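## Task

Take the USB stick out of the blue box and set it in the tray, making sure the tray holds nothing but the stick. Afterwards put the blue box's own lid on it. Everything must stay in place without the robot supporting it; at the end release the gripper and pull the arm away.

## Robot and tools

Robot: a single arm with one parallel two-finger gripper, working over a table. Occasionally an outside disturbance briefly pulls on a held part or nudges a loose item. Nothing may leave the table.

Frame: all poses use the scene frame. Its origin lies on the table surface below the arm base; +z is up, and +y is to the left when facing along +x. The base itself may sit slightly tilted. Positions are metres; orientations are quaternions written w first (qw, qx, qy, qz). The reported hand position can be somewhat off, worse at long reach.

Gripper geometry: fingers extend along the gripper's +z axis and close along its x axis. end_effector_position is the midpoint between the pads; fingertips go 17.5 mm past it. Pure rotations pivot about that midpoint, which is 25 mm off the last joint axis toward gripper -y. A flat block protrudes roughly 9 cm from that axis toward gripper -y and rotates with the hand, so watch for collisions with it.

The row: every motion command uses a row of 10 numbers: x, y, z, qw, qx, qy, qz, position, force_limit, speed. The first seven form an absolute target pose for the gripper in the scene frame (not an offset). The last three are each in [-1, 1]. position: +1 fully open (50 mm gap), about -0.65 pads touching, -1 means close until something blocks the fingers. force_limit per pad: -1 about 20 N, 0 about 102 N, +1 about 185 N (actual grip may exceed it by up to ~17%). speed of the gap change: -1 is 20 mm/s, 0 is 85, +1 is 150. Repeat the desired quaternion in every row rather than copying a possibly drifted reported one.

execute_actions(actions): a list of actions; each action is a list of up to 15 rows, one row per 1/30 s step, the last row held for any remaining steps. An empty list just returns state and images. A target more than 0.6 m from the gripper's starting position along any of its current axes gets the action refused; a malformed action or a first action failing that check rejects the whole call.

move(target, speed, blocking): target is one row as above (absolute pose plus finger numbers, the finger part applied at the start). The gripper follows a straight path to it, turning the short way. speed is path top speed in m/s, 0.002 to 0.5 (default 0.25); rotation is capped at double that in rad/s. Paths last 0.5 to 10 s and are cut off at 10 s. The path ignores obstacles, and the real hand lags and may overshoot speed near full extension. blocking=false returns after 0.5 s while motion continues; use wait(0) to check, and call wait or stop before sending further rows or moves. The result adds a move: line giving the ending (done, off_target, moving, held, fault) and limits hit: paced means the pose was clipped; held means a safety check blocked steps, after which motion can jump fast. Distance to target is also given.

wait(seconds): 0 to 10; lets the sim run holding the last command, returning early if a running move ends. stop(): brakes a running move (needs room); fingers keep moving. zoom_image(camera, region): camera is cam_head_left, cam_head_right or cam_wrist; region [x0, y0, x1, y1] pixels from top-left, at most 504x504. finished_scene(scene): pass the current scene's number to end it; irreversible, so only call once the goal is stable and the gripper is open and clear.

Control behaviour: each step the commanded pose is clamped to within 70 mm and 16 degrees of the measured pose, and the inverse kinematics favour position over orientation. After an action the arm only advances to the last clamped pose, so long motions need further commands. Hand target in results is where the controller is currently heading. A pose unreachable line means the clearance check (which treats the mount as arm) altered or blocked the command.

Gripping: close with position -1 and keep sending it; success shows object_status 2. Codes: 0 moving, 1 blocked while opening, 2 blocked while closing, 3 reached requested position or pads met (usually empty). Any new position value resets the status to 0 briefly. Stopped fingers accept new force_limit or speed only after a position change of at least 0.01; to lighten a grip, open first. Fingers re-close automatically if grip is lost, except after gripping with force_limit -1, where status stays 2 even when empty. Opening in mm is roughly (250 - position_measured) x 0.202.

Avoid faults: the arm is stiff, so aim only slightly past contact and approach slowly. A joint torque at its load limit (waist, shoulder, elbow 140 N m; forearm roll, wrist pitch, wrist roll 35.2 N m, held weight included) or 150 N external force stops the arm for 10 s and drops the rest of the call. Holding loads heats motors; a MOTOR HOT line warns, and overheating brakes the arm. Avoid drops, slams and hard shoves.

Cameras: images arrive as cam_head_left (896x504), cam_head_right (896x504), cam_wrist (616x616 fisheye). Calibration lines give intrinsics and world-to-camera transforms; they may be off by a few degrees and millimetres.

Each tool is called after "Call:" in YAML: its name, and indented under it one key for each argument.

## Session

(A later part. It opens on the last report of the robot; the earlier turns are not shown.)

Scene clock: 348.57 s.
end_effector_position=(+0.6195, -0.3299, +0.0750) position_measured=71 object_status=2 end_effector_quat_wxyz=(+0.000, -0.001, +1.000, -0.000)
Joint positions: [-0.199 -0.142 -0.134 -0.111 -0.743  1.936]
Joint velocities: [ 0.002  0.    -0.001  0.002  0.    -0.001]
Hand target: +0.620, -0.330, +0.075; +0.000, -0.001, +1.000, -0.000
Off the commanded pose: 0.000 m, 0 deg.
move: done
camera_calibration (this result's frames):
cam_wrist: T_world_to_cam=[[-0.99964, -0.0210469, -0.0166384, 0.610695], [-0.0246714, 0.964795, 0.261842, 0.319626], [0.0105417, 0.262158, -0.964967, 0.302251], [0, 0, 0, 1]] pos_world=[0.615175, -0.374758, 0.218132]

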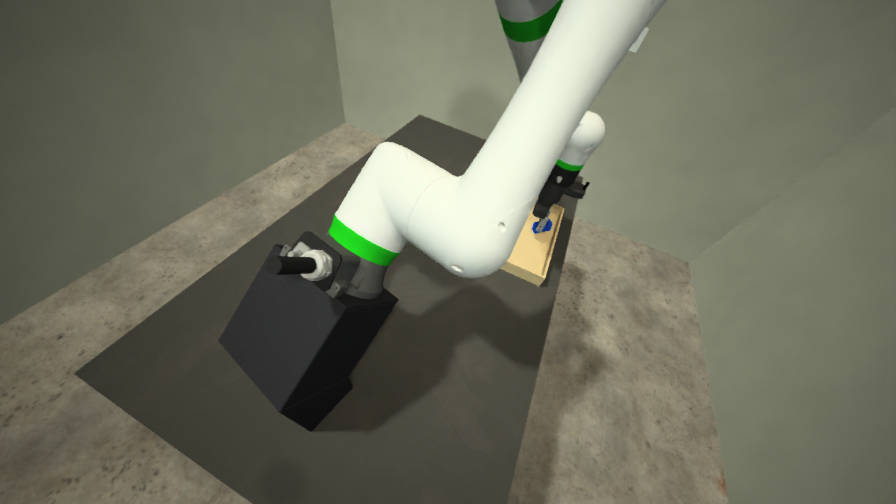

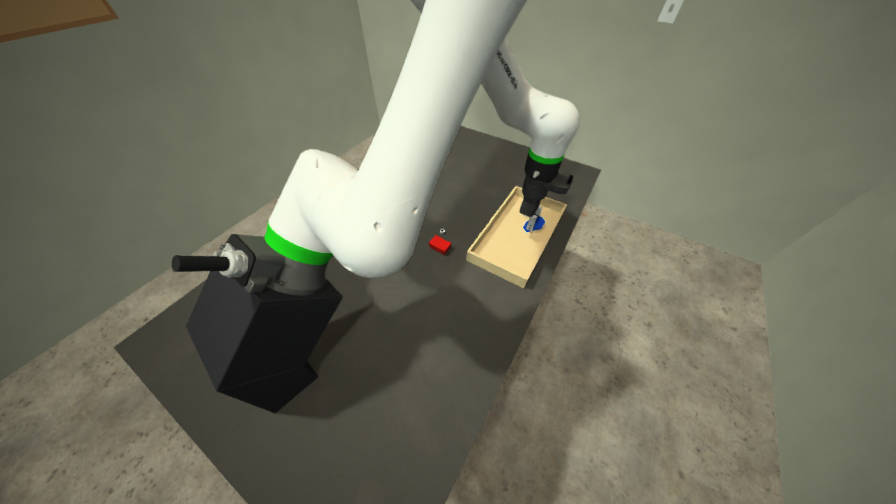

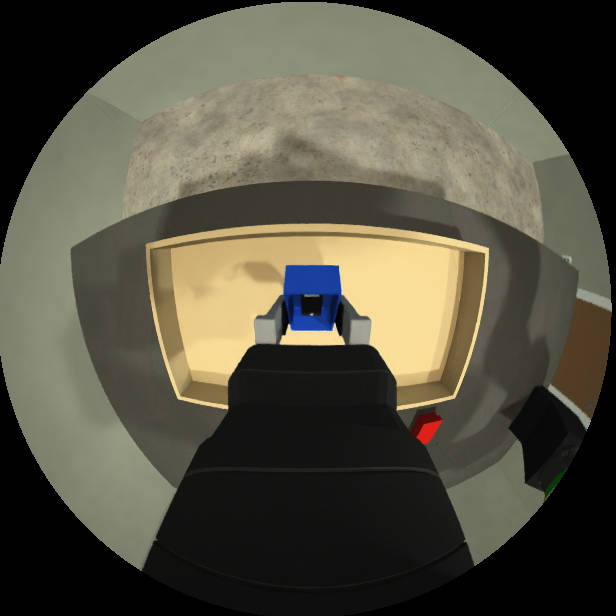

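Call:
move:
  target: [0.62, -0.33, 0.055, 0, 0, 0.866, -0.5, -1, -0.5, -0.3]
  speed: 0.25

Scene clock: 353.20 s.
end_effector_position=(+0.6199, -0.3298, +0.0549) position_measured=71 object_status=2 end_effector_quat_wxyz=(-0.000, -0.001, +0.866, -0.499)
Joint positions: [ 0.088  0.182 -0.543  1.649 -1.182  0.03 ]
Joint velocities: [ 0.001  0.002  0.    -0.     0.001 -0.001]
Hand target: +0.620, -0.330, +0.055; -0.000, -0.001, +0.866, -0.499
Off the commanded pose: 0.000 m, 0 deg.
move: done
camera_calibration (this result's frames):
cam_wrist: T_world_to_cam=[[-0.999646, -0.0247873, 0.00969978, 0.608002], [-0.0244393, 0.710344, -0.703431, 0.293803], [0.010546, -0.703418, -0.710698, -0.0495562], [0, 0, 0, 1]] pos_world=[0.61549, -0.228489, 0.165553]

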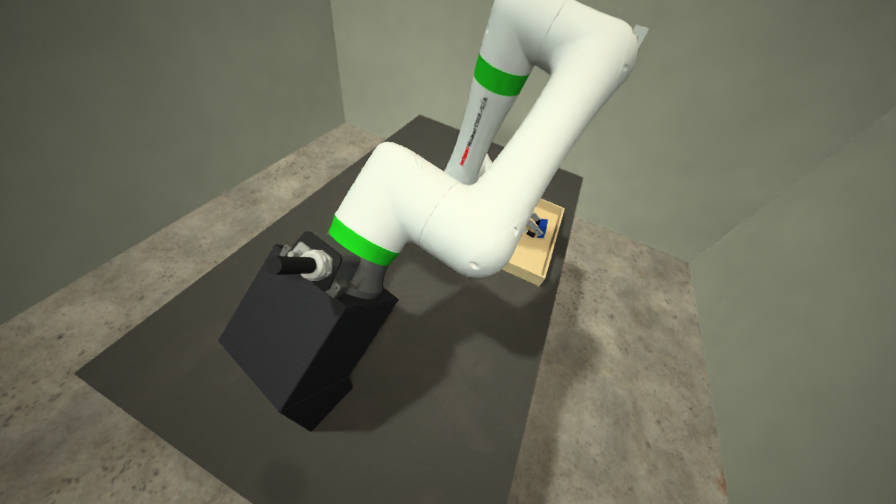

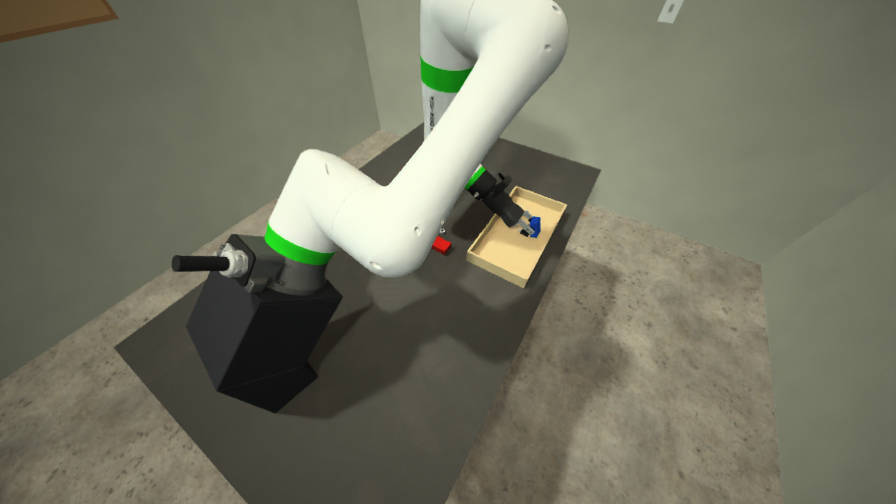

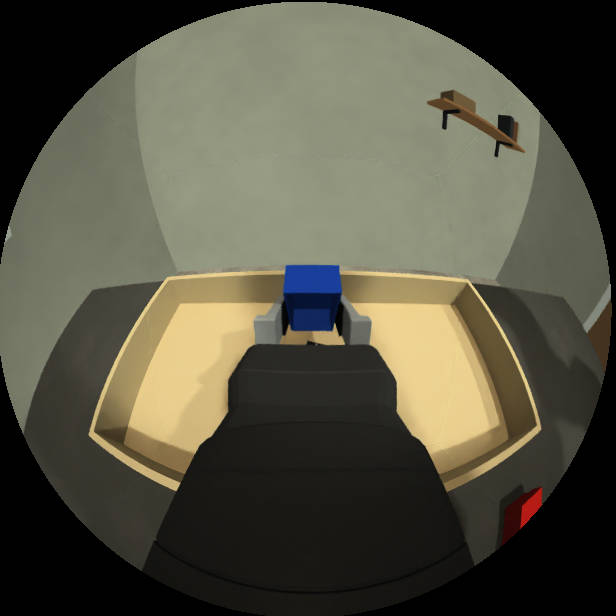

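Call:
move:
  target: [0.62, -0.33, 0.11, 0, 0, 1, 0, -1, -0.5, -0.3]
  speed: 0.3

Scene clock: 358.43 s.
end_effector_position=(+0.6202, -0.3303, +0.1101) position_measured=71 object_status=2 end_effector_quat_wxyz=(+0.001, +0.000, +1.000, -0.001)
Joint positions: [-0.206 -0.203 -0.131 -0.11  -0.807  1.933]
Joint velocities: [-0.003  0.001  0.001 -0.002 -0.002  0.001]
Hand target: +0.620, -0.330, +0.110; +0.001, +0.000, +1.000, -0.001
Off the commanded pose: 0.000 m, 0 deg.
move: done
camera_calibration (this result's frames):
cam_wrist: T_world_to_cam=[[-0.999667, -0.018452, -0.0180334, 0.612981], [-0.0225164, 0.965189, 0.260584, 0.309785], [0.0125974, 0.260903, -0.965283, 0.334533], [0, 0, 0, 1]] pos_world=[0.615538, -0.374971, 0.253248]

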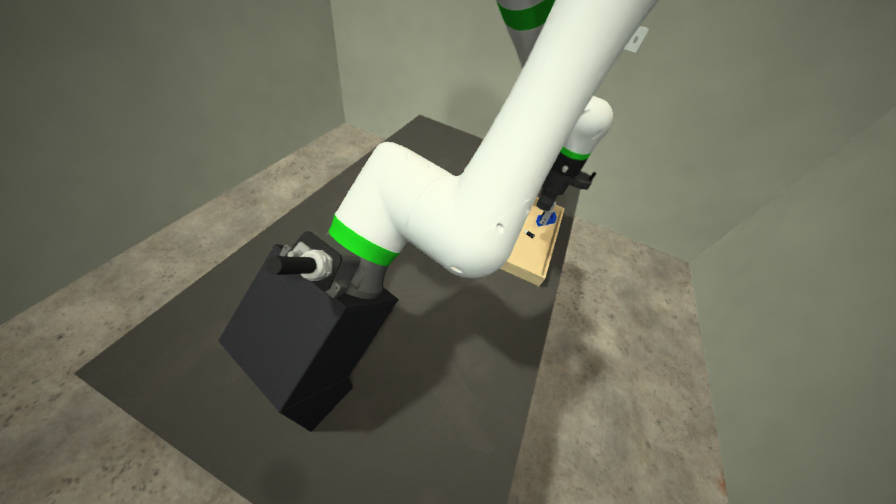

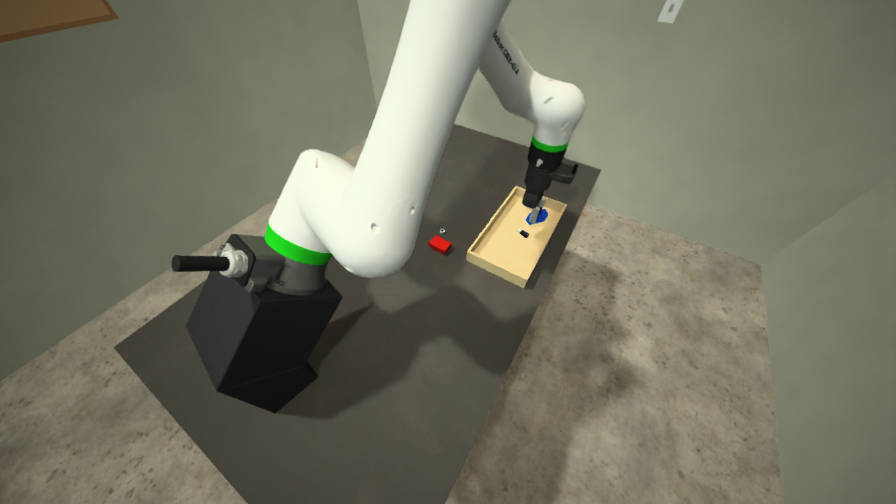

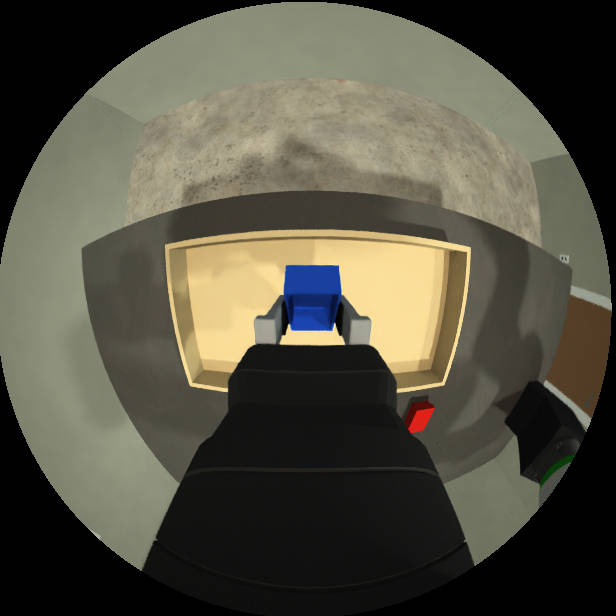

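Call:
move:
  target: [0.56, -0.05, 0.12, 0, 0, 0.9239, 0.3827, -1, -0.5, -0.3]
  speed: 0.3

Call:
move:
  target: [0.4412, 0.0703, 0.08, -0.2250, -0.5431, 0.7474, 0.3096, -1, -0.5, -0.3]
  speed: 0.3

Scene clock: 372.10 s.
end_effector_position=(+0.5596, -0.0502, +0.1207) position_measured=71 object_status=2 end_effector_quat_wxyz=(-0.000, +0.001, +0.924, +0.382)
Joint positions: [-0.266 -0.195 -0.143 -0.898 -1.293  2.407]
Joint velocities: [ 0.002  0.001 -0.    -0.     0.     0.   ]
Hand target: +0.560, -0.050, +0.121; -0.000, +0.001, +0.924, +0.382
Off the commanded pose: 0.001 m, 0 deg.
move: done
camera_calibration (this result's frames):
cam_wrist: T_world_to_cam=[[-0.999697, -0.00101206, -0.0245973, 0.559419], [-0.0218419, 0.497402, 0.867245, -0.0617413], [0.011357, 0.86752, -0.497273, 0.247165], [0, 0, 0, 1]] pos_world=[0.555094, -0.183144, 0.190213]

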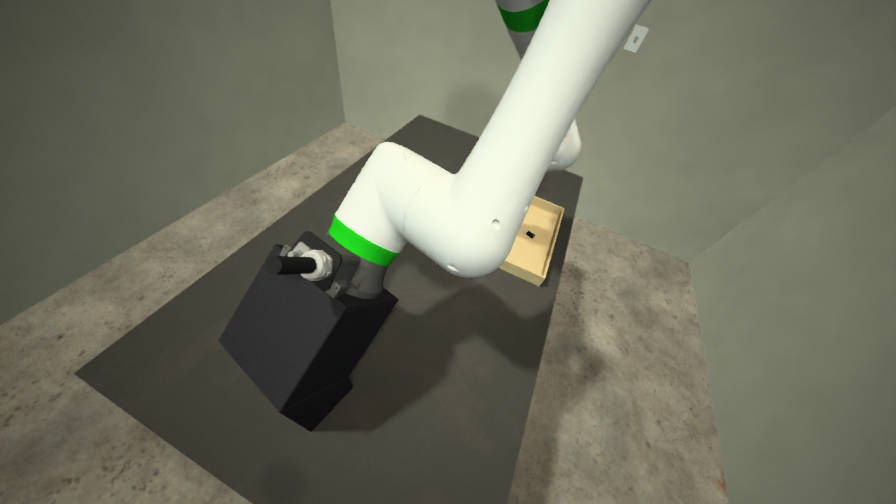

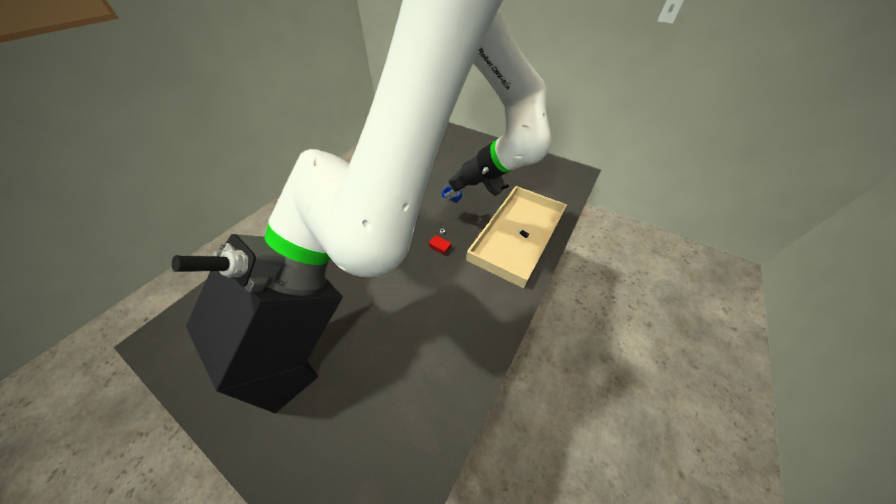

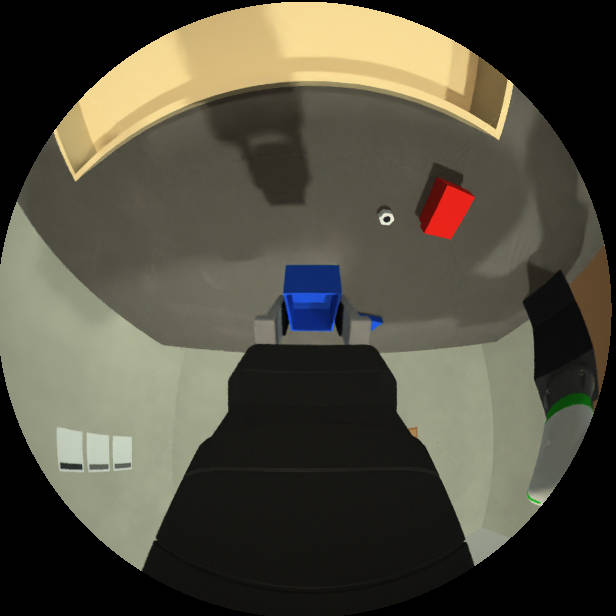

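Scene clock: 374.60 s.
end_effector_position=(+0.4409, +0.0699, +0.0805) position_measured=71 object_status=2 end_effector_quat_wxyz=(-0.225, -0.544, +0.747, +0.309)
Joint positions: [ 0.578 -0.078 -0.291 -0.018 -1.269  2.403]
Joint velocities: [ 0.001 -0.     0.    -0.    -0.     0.001]
Hand target: +0.441, +0.070, +0.080; -0.225, -0.544, +0.747, +0.309
Off the commanded pose: 0.001 m, 0 deg.
move: done
camera_calibration (this result's frames):
cam_wrist: T_world_to_cam=[[-0.305096, -0.951991, -0.0250857, 0.200137], [-0.480596, 0.131174, 0.867076, 0.138643], [-0.822158, 0.276597, -0.497544, 0.533155], [0, 0, 0, 1]] pos_world=[0.56603, 0.0248731, 0.150075]

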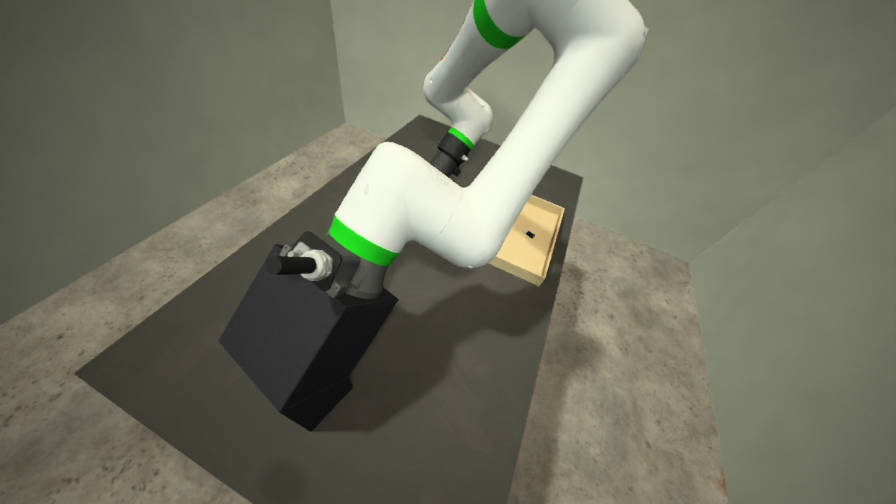

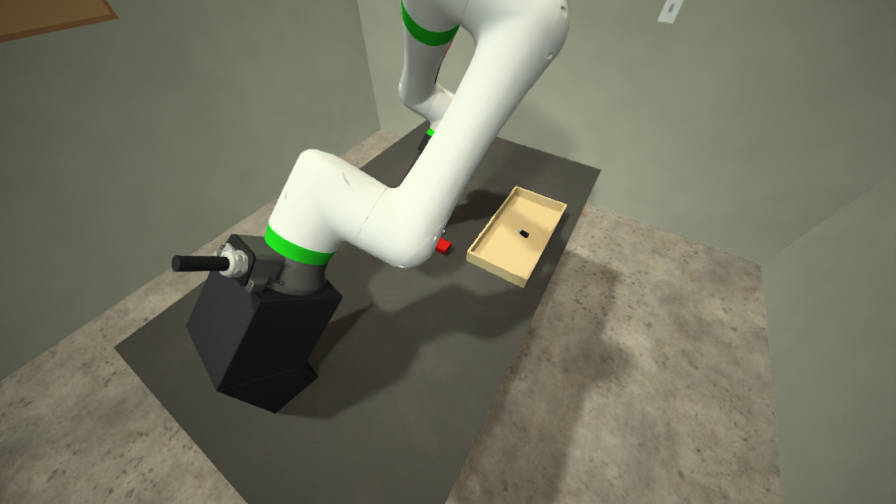

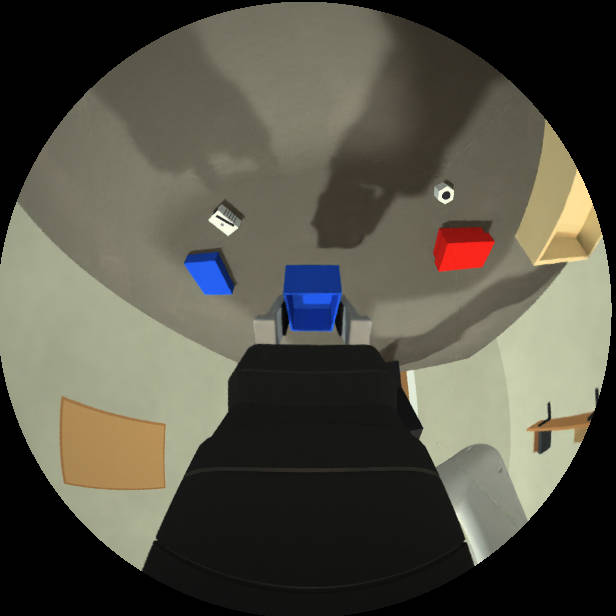

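Box still seated identically in the grip. Lower it slowly to just above the table, then release.

Call:
move:
  target: [0.4412, 0.0703, 0.0245, -0.2250, -0.5431, 0.7474, 0.3096, -1, -0.5, -0.3]
  speed: 0.06

Call:
execute_actions:
  actions:
    - [[0.4412, 0.0703, 0.0245, -0.2250, -0.5431, 0.7474, 0.3096, 1, -0.5, -0.3]]
    - [[0.4412, 0.0703, 0.0245, -0.2250, -0.5431, 0.7474, 0.3096, 1, -0.5, -0.3]]

Scene clock: 381.23 s.
end_effector_position=(+0.4411, +0.0704, +0.0246) position_measured=71 object_status=2 end_effector_quat_wxyz=(-0.225, -0.543, +0.747, +0.310)
Joint positions: [ 0.516  0.049 -0.253 -0.027 -1.182  2.468]
Joint velocities: [-0.     0.     0.    -0.    -0.    -0.001]
Hand target: +0.441, +0.070, +0.025; -0.225, -0.543, +0.747, +0.310
Off the commanded pose: 0.000 m, 0 deg.
move: done
camera_calibration (this result's frames):
cam_wrist: T_world_to_cam=[[-0.307067, -0.95135, -0.025338, 0.200106], [-0.479602, 0.131695, 0.867547, 0.186697], [-0.822005, 0.278548, -0.496709, 0.505187], [0, 0, 0, 1]] pos_world=[0.566253, 0.0250651, 0.0940329]

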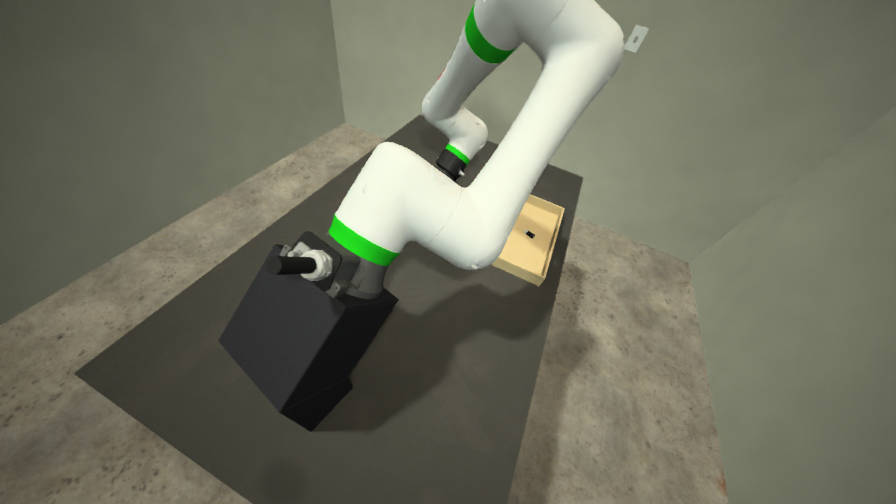

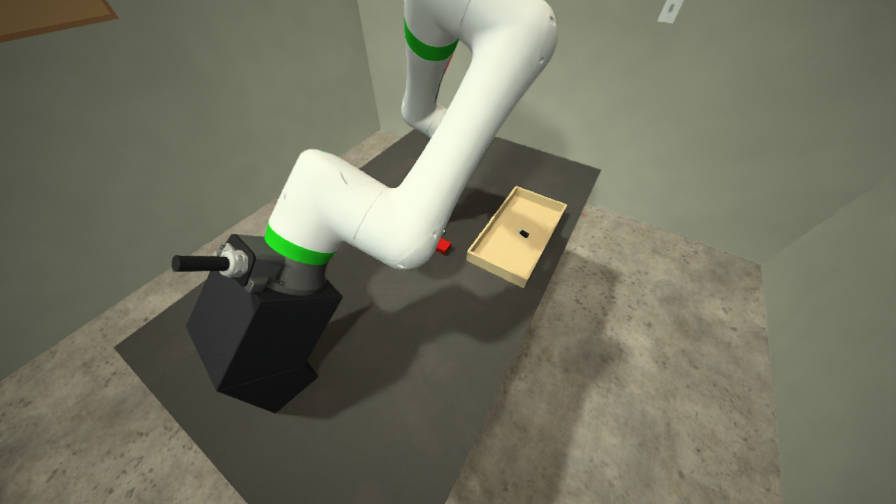

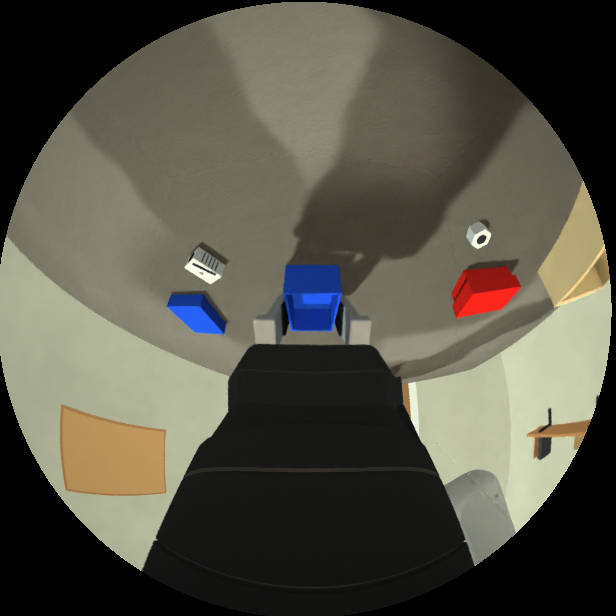

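Scene clock: 382.23 s.
end_effector_position=(+0.4412, +0.0703, +0.0245) position_measured=3 object_status=3 end_effector_quat_wxyz=(-0.225, -0.543, +0.747, +0.310)
Joint positions: [ 0.516  0.049 -0.253 -0.027 -1.181  2.468]
Joint velocities: [-0.    -0.    -0.    -0.001  0.    -0.   ]
Hand target: +0.441, +0.070, +0.024; -0.225, -0.543, +0.747, +0.310
Off the commanded pose: 0.000 m, 0 deg.
camera_calibration (this result's frames):
cam_wrist: T_world_to_cam=[[-0.306986, -0.951378, -0.0252806, 0.200016], [-0.47962, 0.131709, 0.867535, 0.186834], [-0.822025, 0.278446, -0.496733, 0.505212], [0, 0, 0, 1]] pos_world=[0.566308, 0.0250093, 0.0939267]

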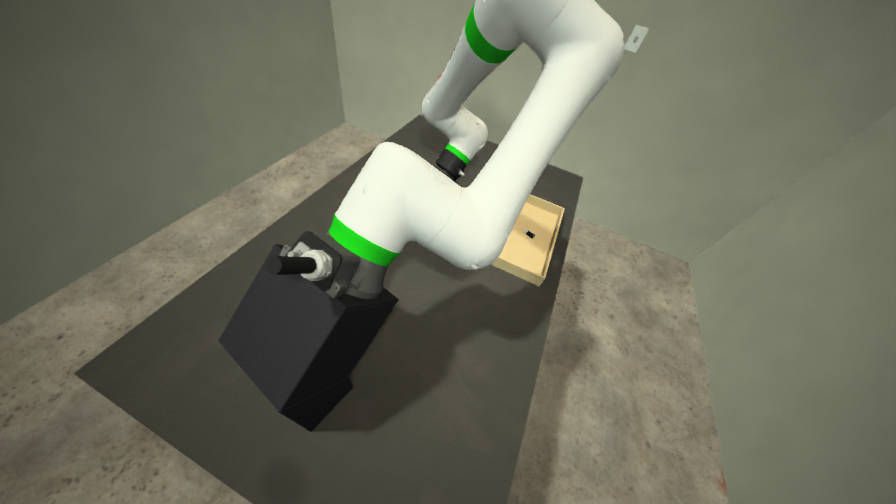

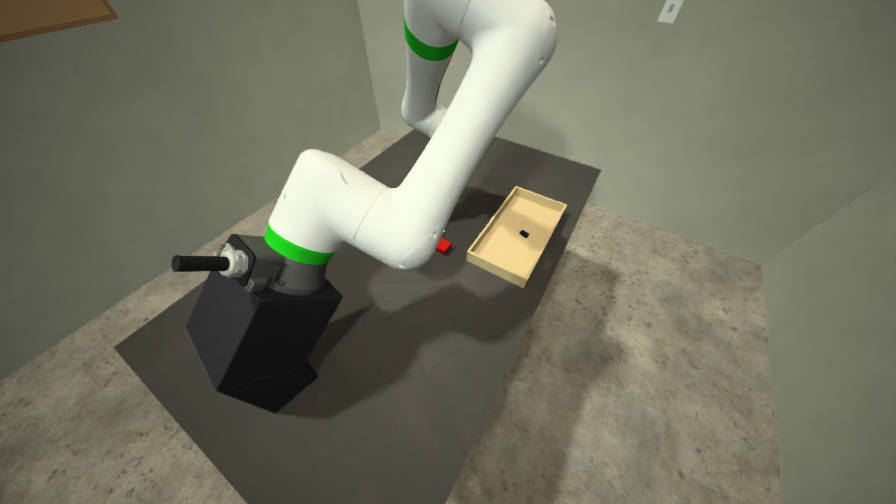

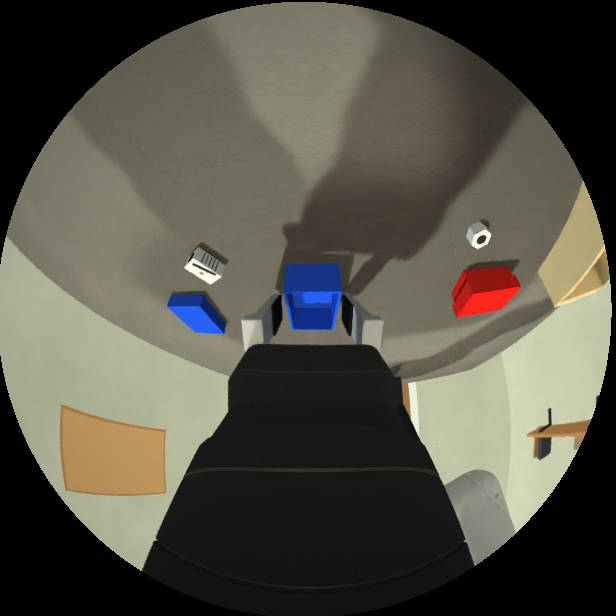

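Call:
move:
  target: [0.4412, 0.0703, 0.075, -0.2250, -0.5431, 0.7474, 0.3096, 1, -0.7, -0.3]
  speed: 0.12

Call:
move:
  target: [0.445, 0.14, 0.08, 0, 0.1564, 0.9877, 0, 1, -0.7, -0.3]
  speed: 0.4

Call:
move:
  target: [0.44, 0.20, 0.075, 0, 0.8090, 0.5878, 0, 1, -0.7, -0.3]
  speed: 0.4

Scene clock: 398.83 s.
end_effector_position=(+0.4412, +0.0702, +0.0749) position_measured=3 object_status=3 end_effector_quat_wxyz=(-0.225, -0.543, +0.747, +0.310)
Joint positions: [ 0.57  -0.064 -0.286 -0.021 -1.261  2.41 ]
Joint velocities: [-0.002  0.001 -0.    -0.     0.001  0.   ]
Hand target: +0.441, +0.070, +0.075; -0.225, -0.543, +0.747, +0.310
Off the commanded pose: 0.000 m, 0 deg.
move: done
camera_calibration (this result's frames):
cam_wrist: T_world_to_cam=[[-0.306907, -0.951405, -0.0252126, 0.201205], [-0.47962, 0.131727, 0.867532, 0.143143], [-0.822054, 0.278344, -0.496741, 0.530315], [0, 0, 0, 1]] pos_world=[0.566353, 0.024961, 0.144321]

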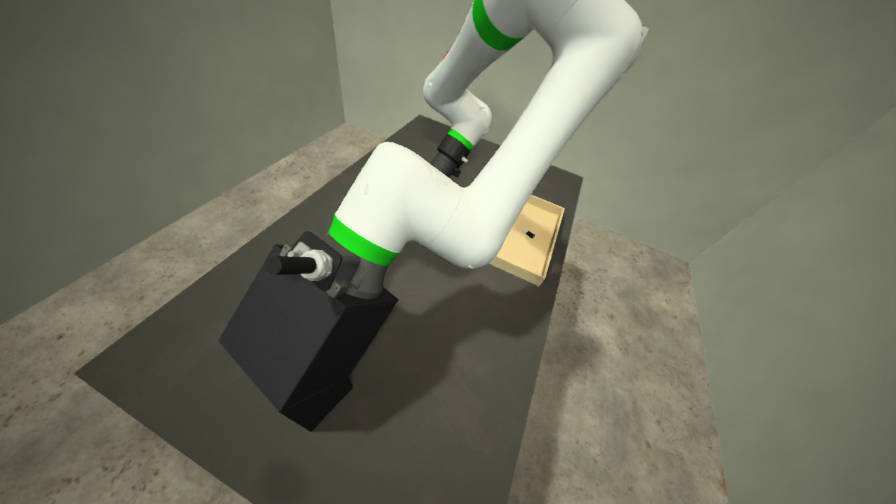

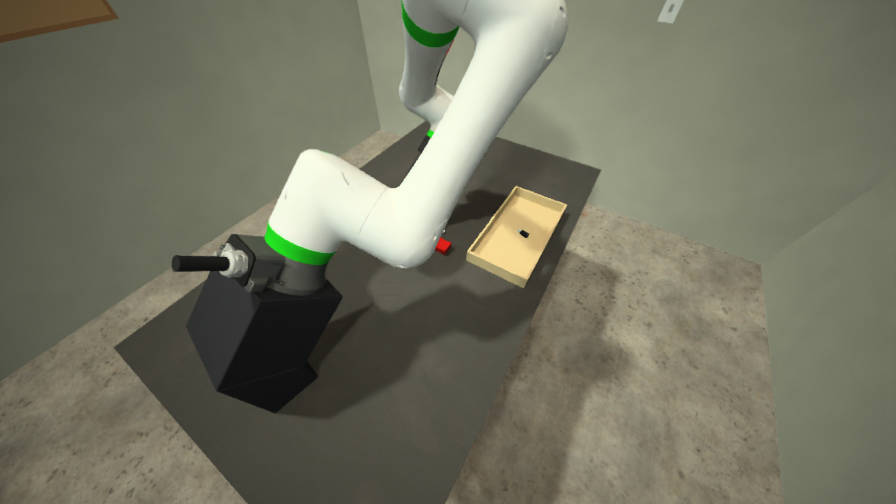

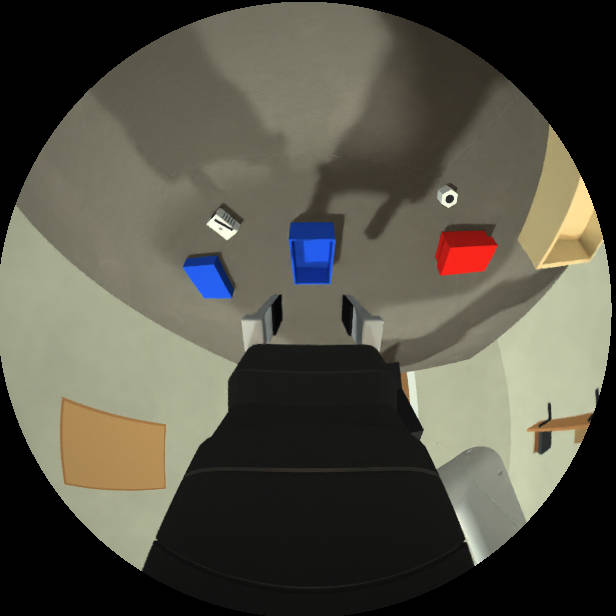

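Scene clock: 401.60 s.
end_effector_position=(+0.4446, +0.1399, +0.0800) position_measured=3 object_status=3 end_effector_quat_wxyz=(-0.000, +0.156, +0.988, +0.000)
Joint positions: [ 1.028 -0.228 -0.957  1.17  -0.818 -0.494]
Joint velocities: [-0.     0.    -0.     0.001 -0.    -0.002]
Hand target: +0.445, +0.140, +0.080; -0.000, +0.156, +0.988, +0.000
Off the commanded pose: 0.000 m, 0 deg.
move: done
camera_calibration (this result's frames):
cam_wrist: T_world_to_cam=[[-0.957121, 0.289253, -0.0158762, 0.383427], [0.27517, 0.92492, 0.262306, -0.266983], [0.0905571, 0.24669, -0.964854, 0.152393], [0, 0, 0, 1]] pos_world=[0.426652, 0.0984365, 0.223156]

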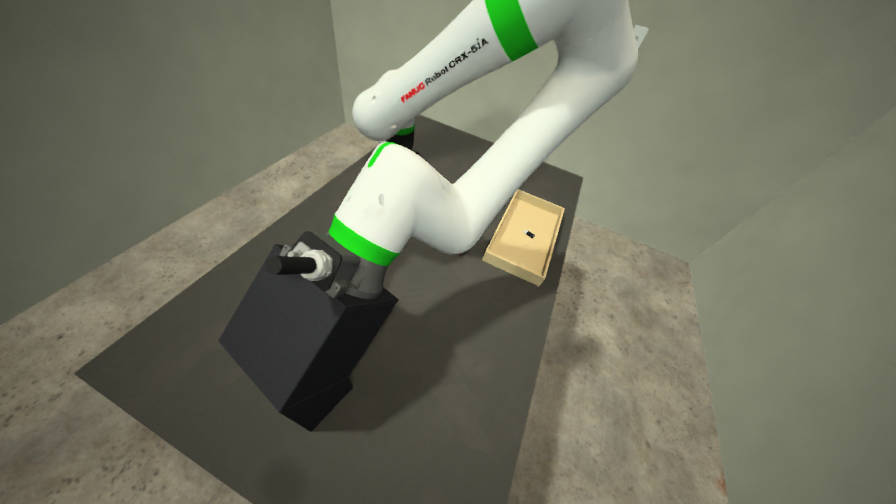

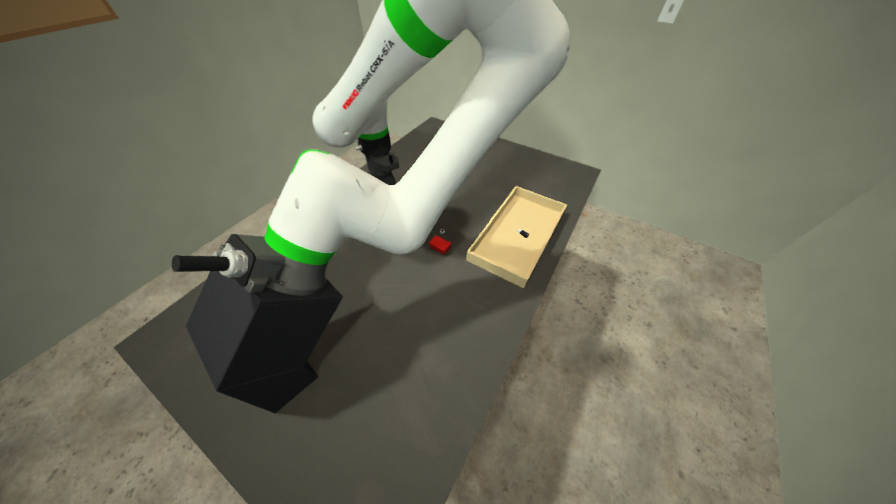

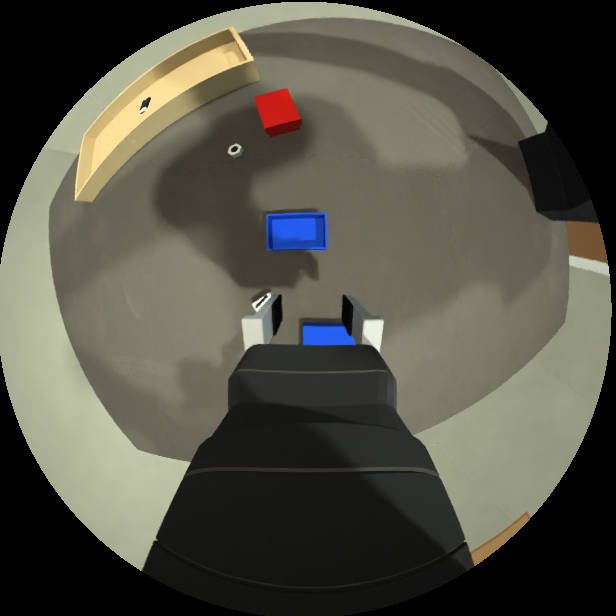

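Scene clock: 404.00 s.
end_effector_position=(+0.4399, +0.2000, +0.0752) position_measured=3 object_status=3 end_effector_quat_wxyz=(-0.000, +0.809, +0.588, +0.000)
Joint positions: [ 1.046 -0.148 -0.892  1.176 -0.825 -2.093]
Joint velocities: [ 0.    -0.    -0.001  0.001 -0.    -0.001]
Hand target: +0.440, +0.200, +0.075; +0.000, +0.809, +0.588, -0.000
Off the commanded pose: 0.000 m, 0 deg.
move: done
camera_calibration (this result's frames):
cam_wrist: T_world_to_cam=[[0.290556, 0.956716, -0.0165091, -0.320845], [0.924647, -0.276294, 0.262088, -0.365433], [0.246183, -0.0914163, -0.964903, 0.132456], [0, 0, 0, 1]] pos_world=[0.398511, 0.218099, 0.218286]

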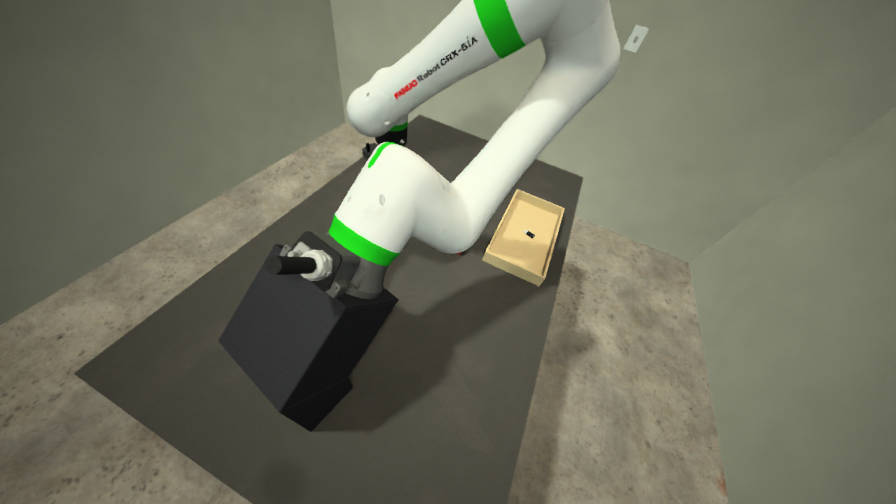

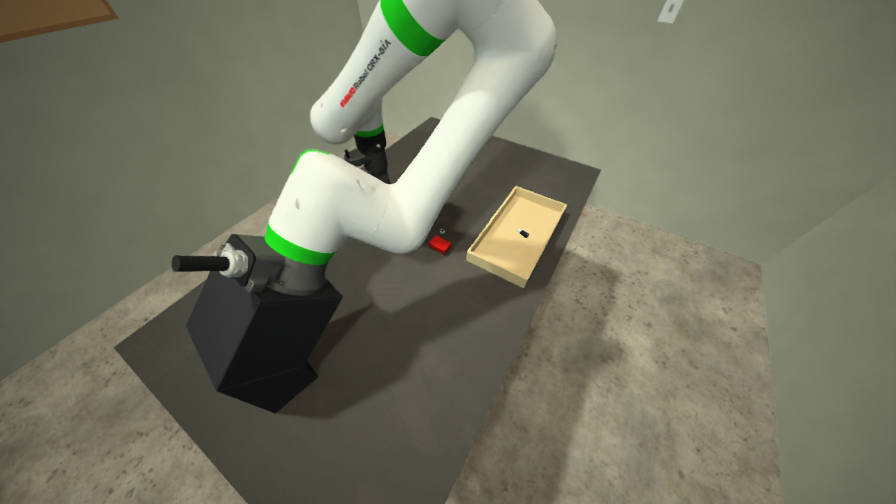

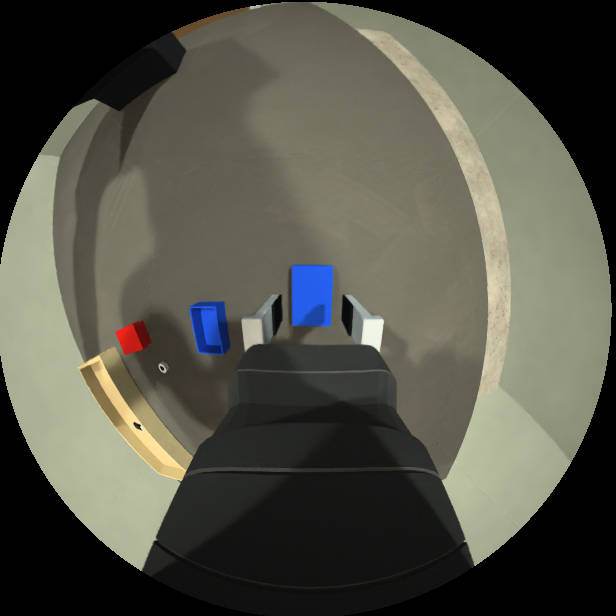

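The lid is centred between the fingers. Descend and grip.

Call:
move:
  target: [0.44, 0.20, 0.022, 0, 0.8090, 0.5878, 0, 1, -0.7, -0.3]
  speed: 0.08

Call:
execute_actions:
  actions:
    - [[0.44, 0.20, 0.022, 0, 0.8090, 0.5878, 0, -1, -0.7, -0.3]]
    - [[0.44, 0.20, 0.022, 0, 0.8090, 0.5878, 0, -1, -0.7, -0.3]]

Scene clock: 412.17 s.
end_effector_position=(+0.4399, +0.2002, +0.0222) position_measured=3 object_status=3 end_effector_quat_wxyz=(-0.000, +0.809, +0.588, -0.000)
Joint positions: [ 0.876 -0.035 -0.894  1.38  -0.678 -2.205]
Joint velocities: [ 0.     0.    -0.     0.001  0.    -0.001]
Hand target: +0.440, +0.200, +0.022; -0.000, +0.809, +0.588, -0.000
Off the commanded pose: 0.000 m, 0 deg.
move: done
camera_calibration (this result's frames):
cam_wrist: T_world_to_cam=[[0.290886, 0.956617, -0.0164113, -0.321994], [0.924689, -0.276691, 0.261521, -0.351415], [0.245635, -0.0912481, -0.965058, 0.0815642], [0, 0, 0, 1]] pos_world=[0.398578, 0.218234, 0.165332]

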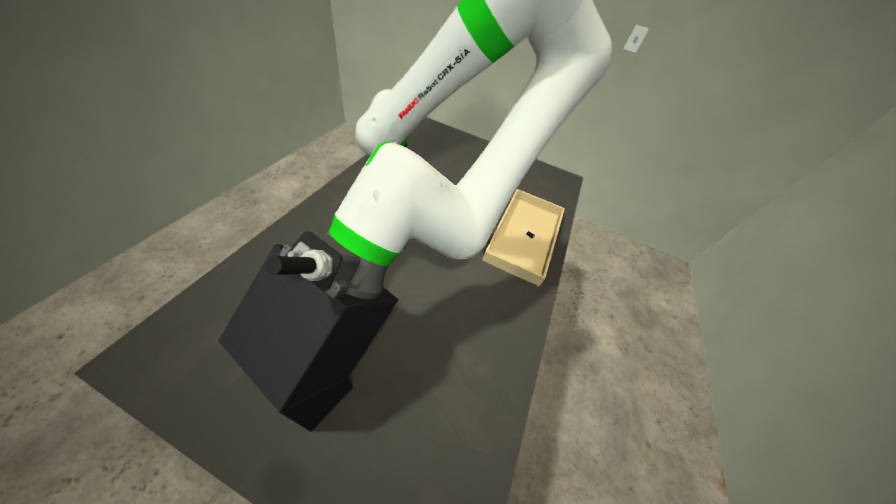

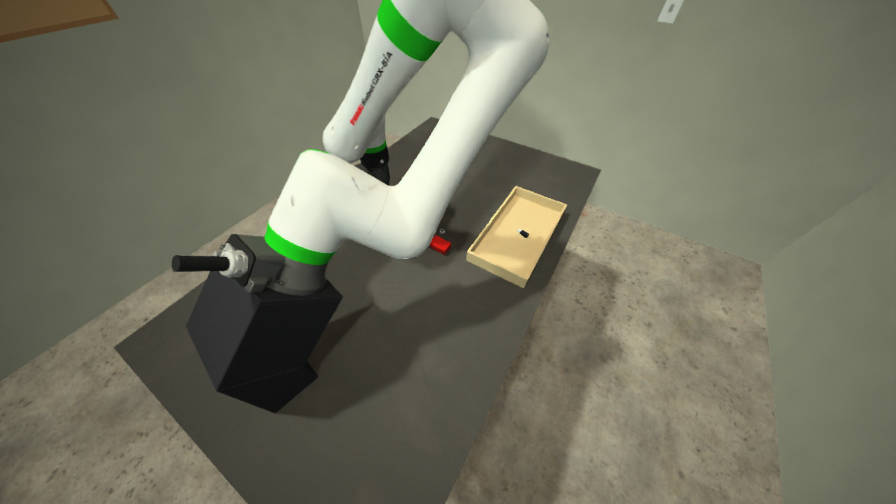

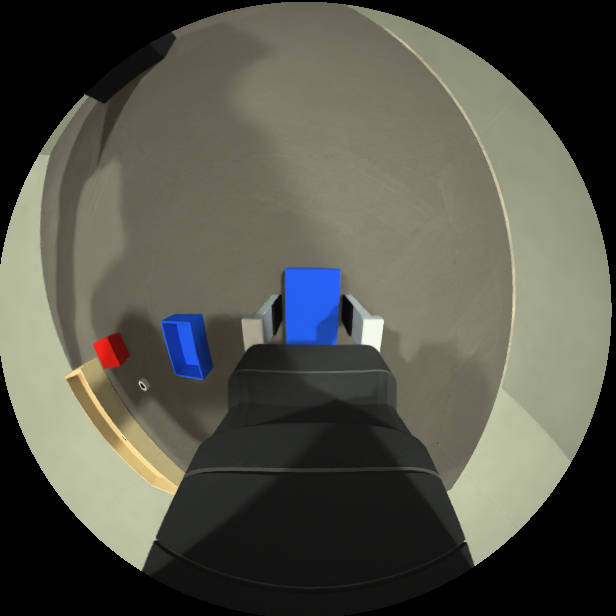

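Scene clock: 413.17 s.
end_effector_position=(+0.4400, +0.2000, +0.0220) position_measured=48 object_status=2 end_effector_quat_wxyz=(-0.000, +0.809, +0.588, +0.000)
Joint positions: [ 0.875 -0.034 -0.894  1.382 -0.677 -2.205]
Joint velocities: [ 0.001 -0.     0.     0.    -0.001  0.001]
Hand target: +0.440, +0.200, +0.022; -0.000, +0.809, +0.588, -0.000
Off the commanded pose: 0.000 m, 0 deg.
camera_calibration (this result's frames):
cam_wrist: T_world_to_cam=[[0.290586, 0.956705, -0.0165762, -0.321766], [0.924652, -0.27631, 0.262051, -0.351614], [0.246125, -0.0914756, -0.964912, 0.0811679], [0, 0, 0, 1]] pos_world=[0.398644, 0.218105, 0.165127]

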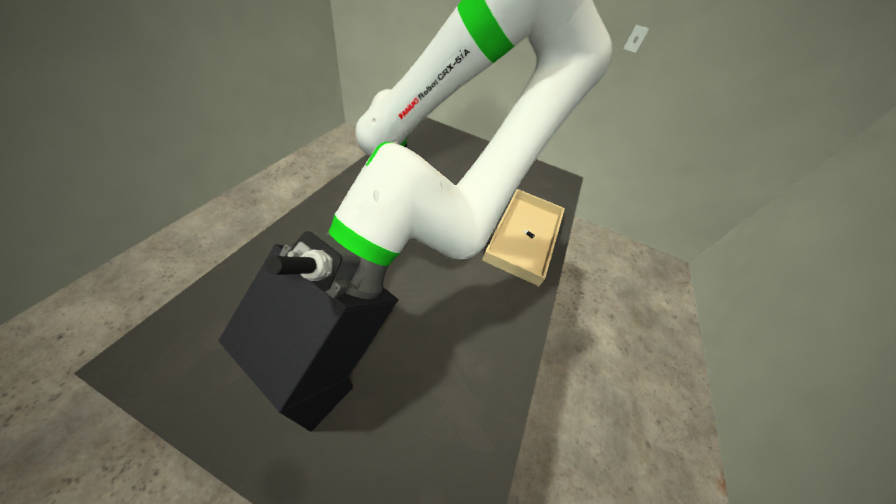

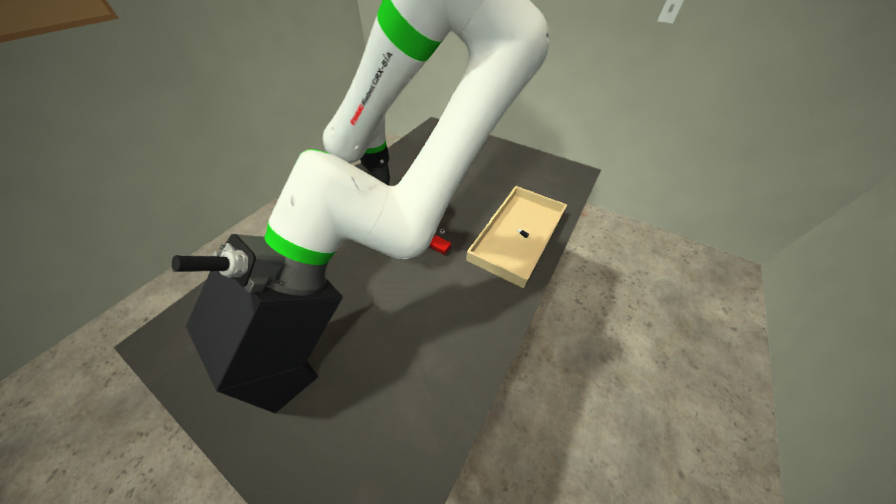

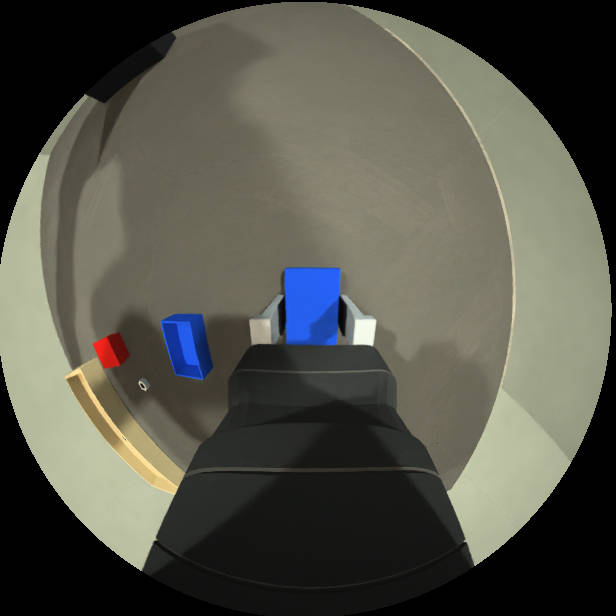

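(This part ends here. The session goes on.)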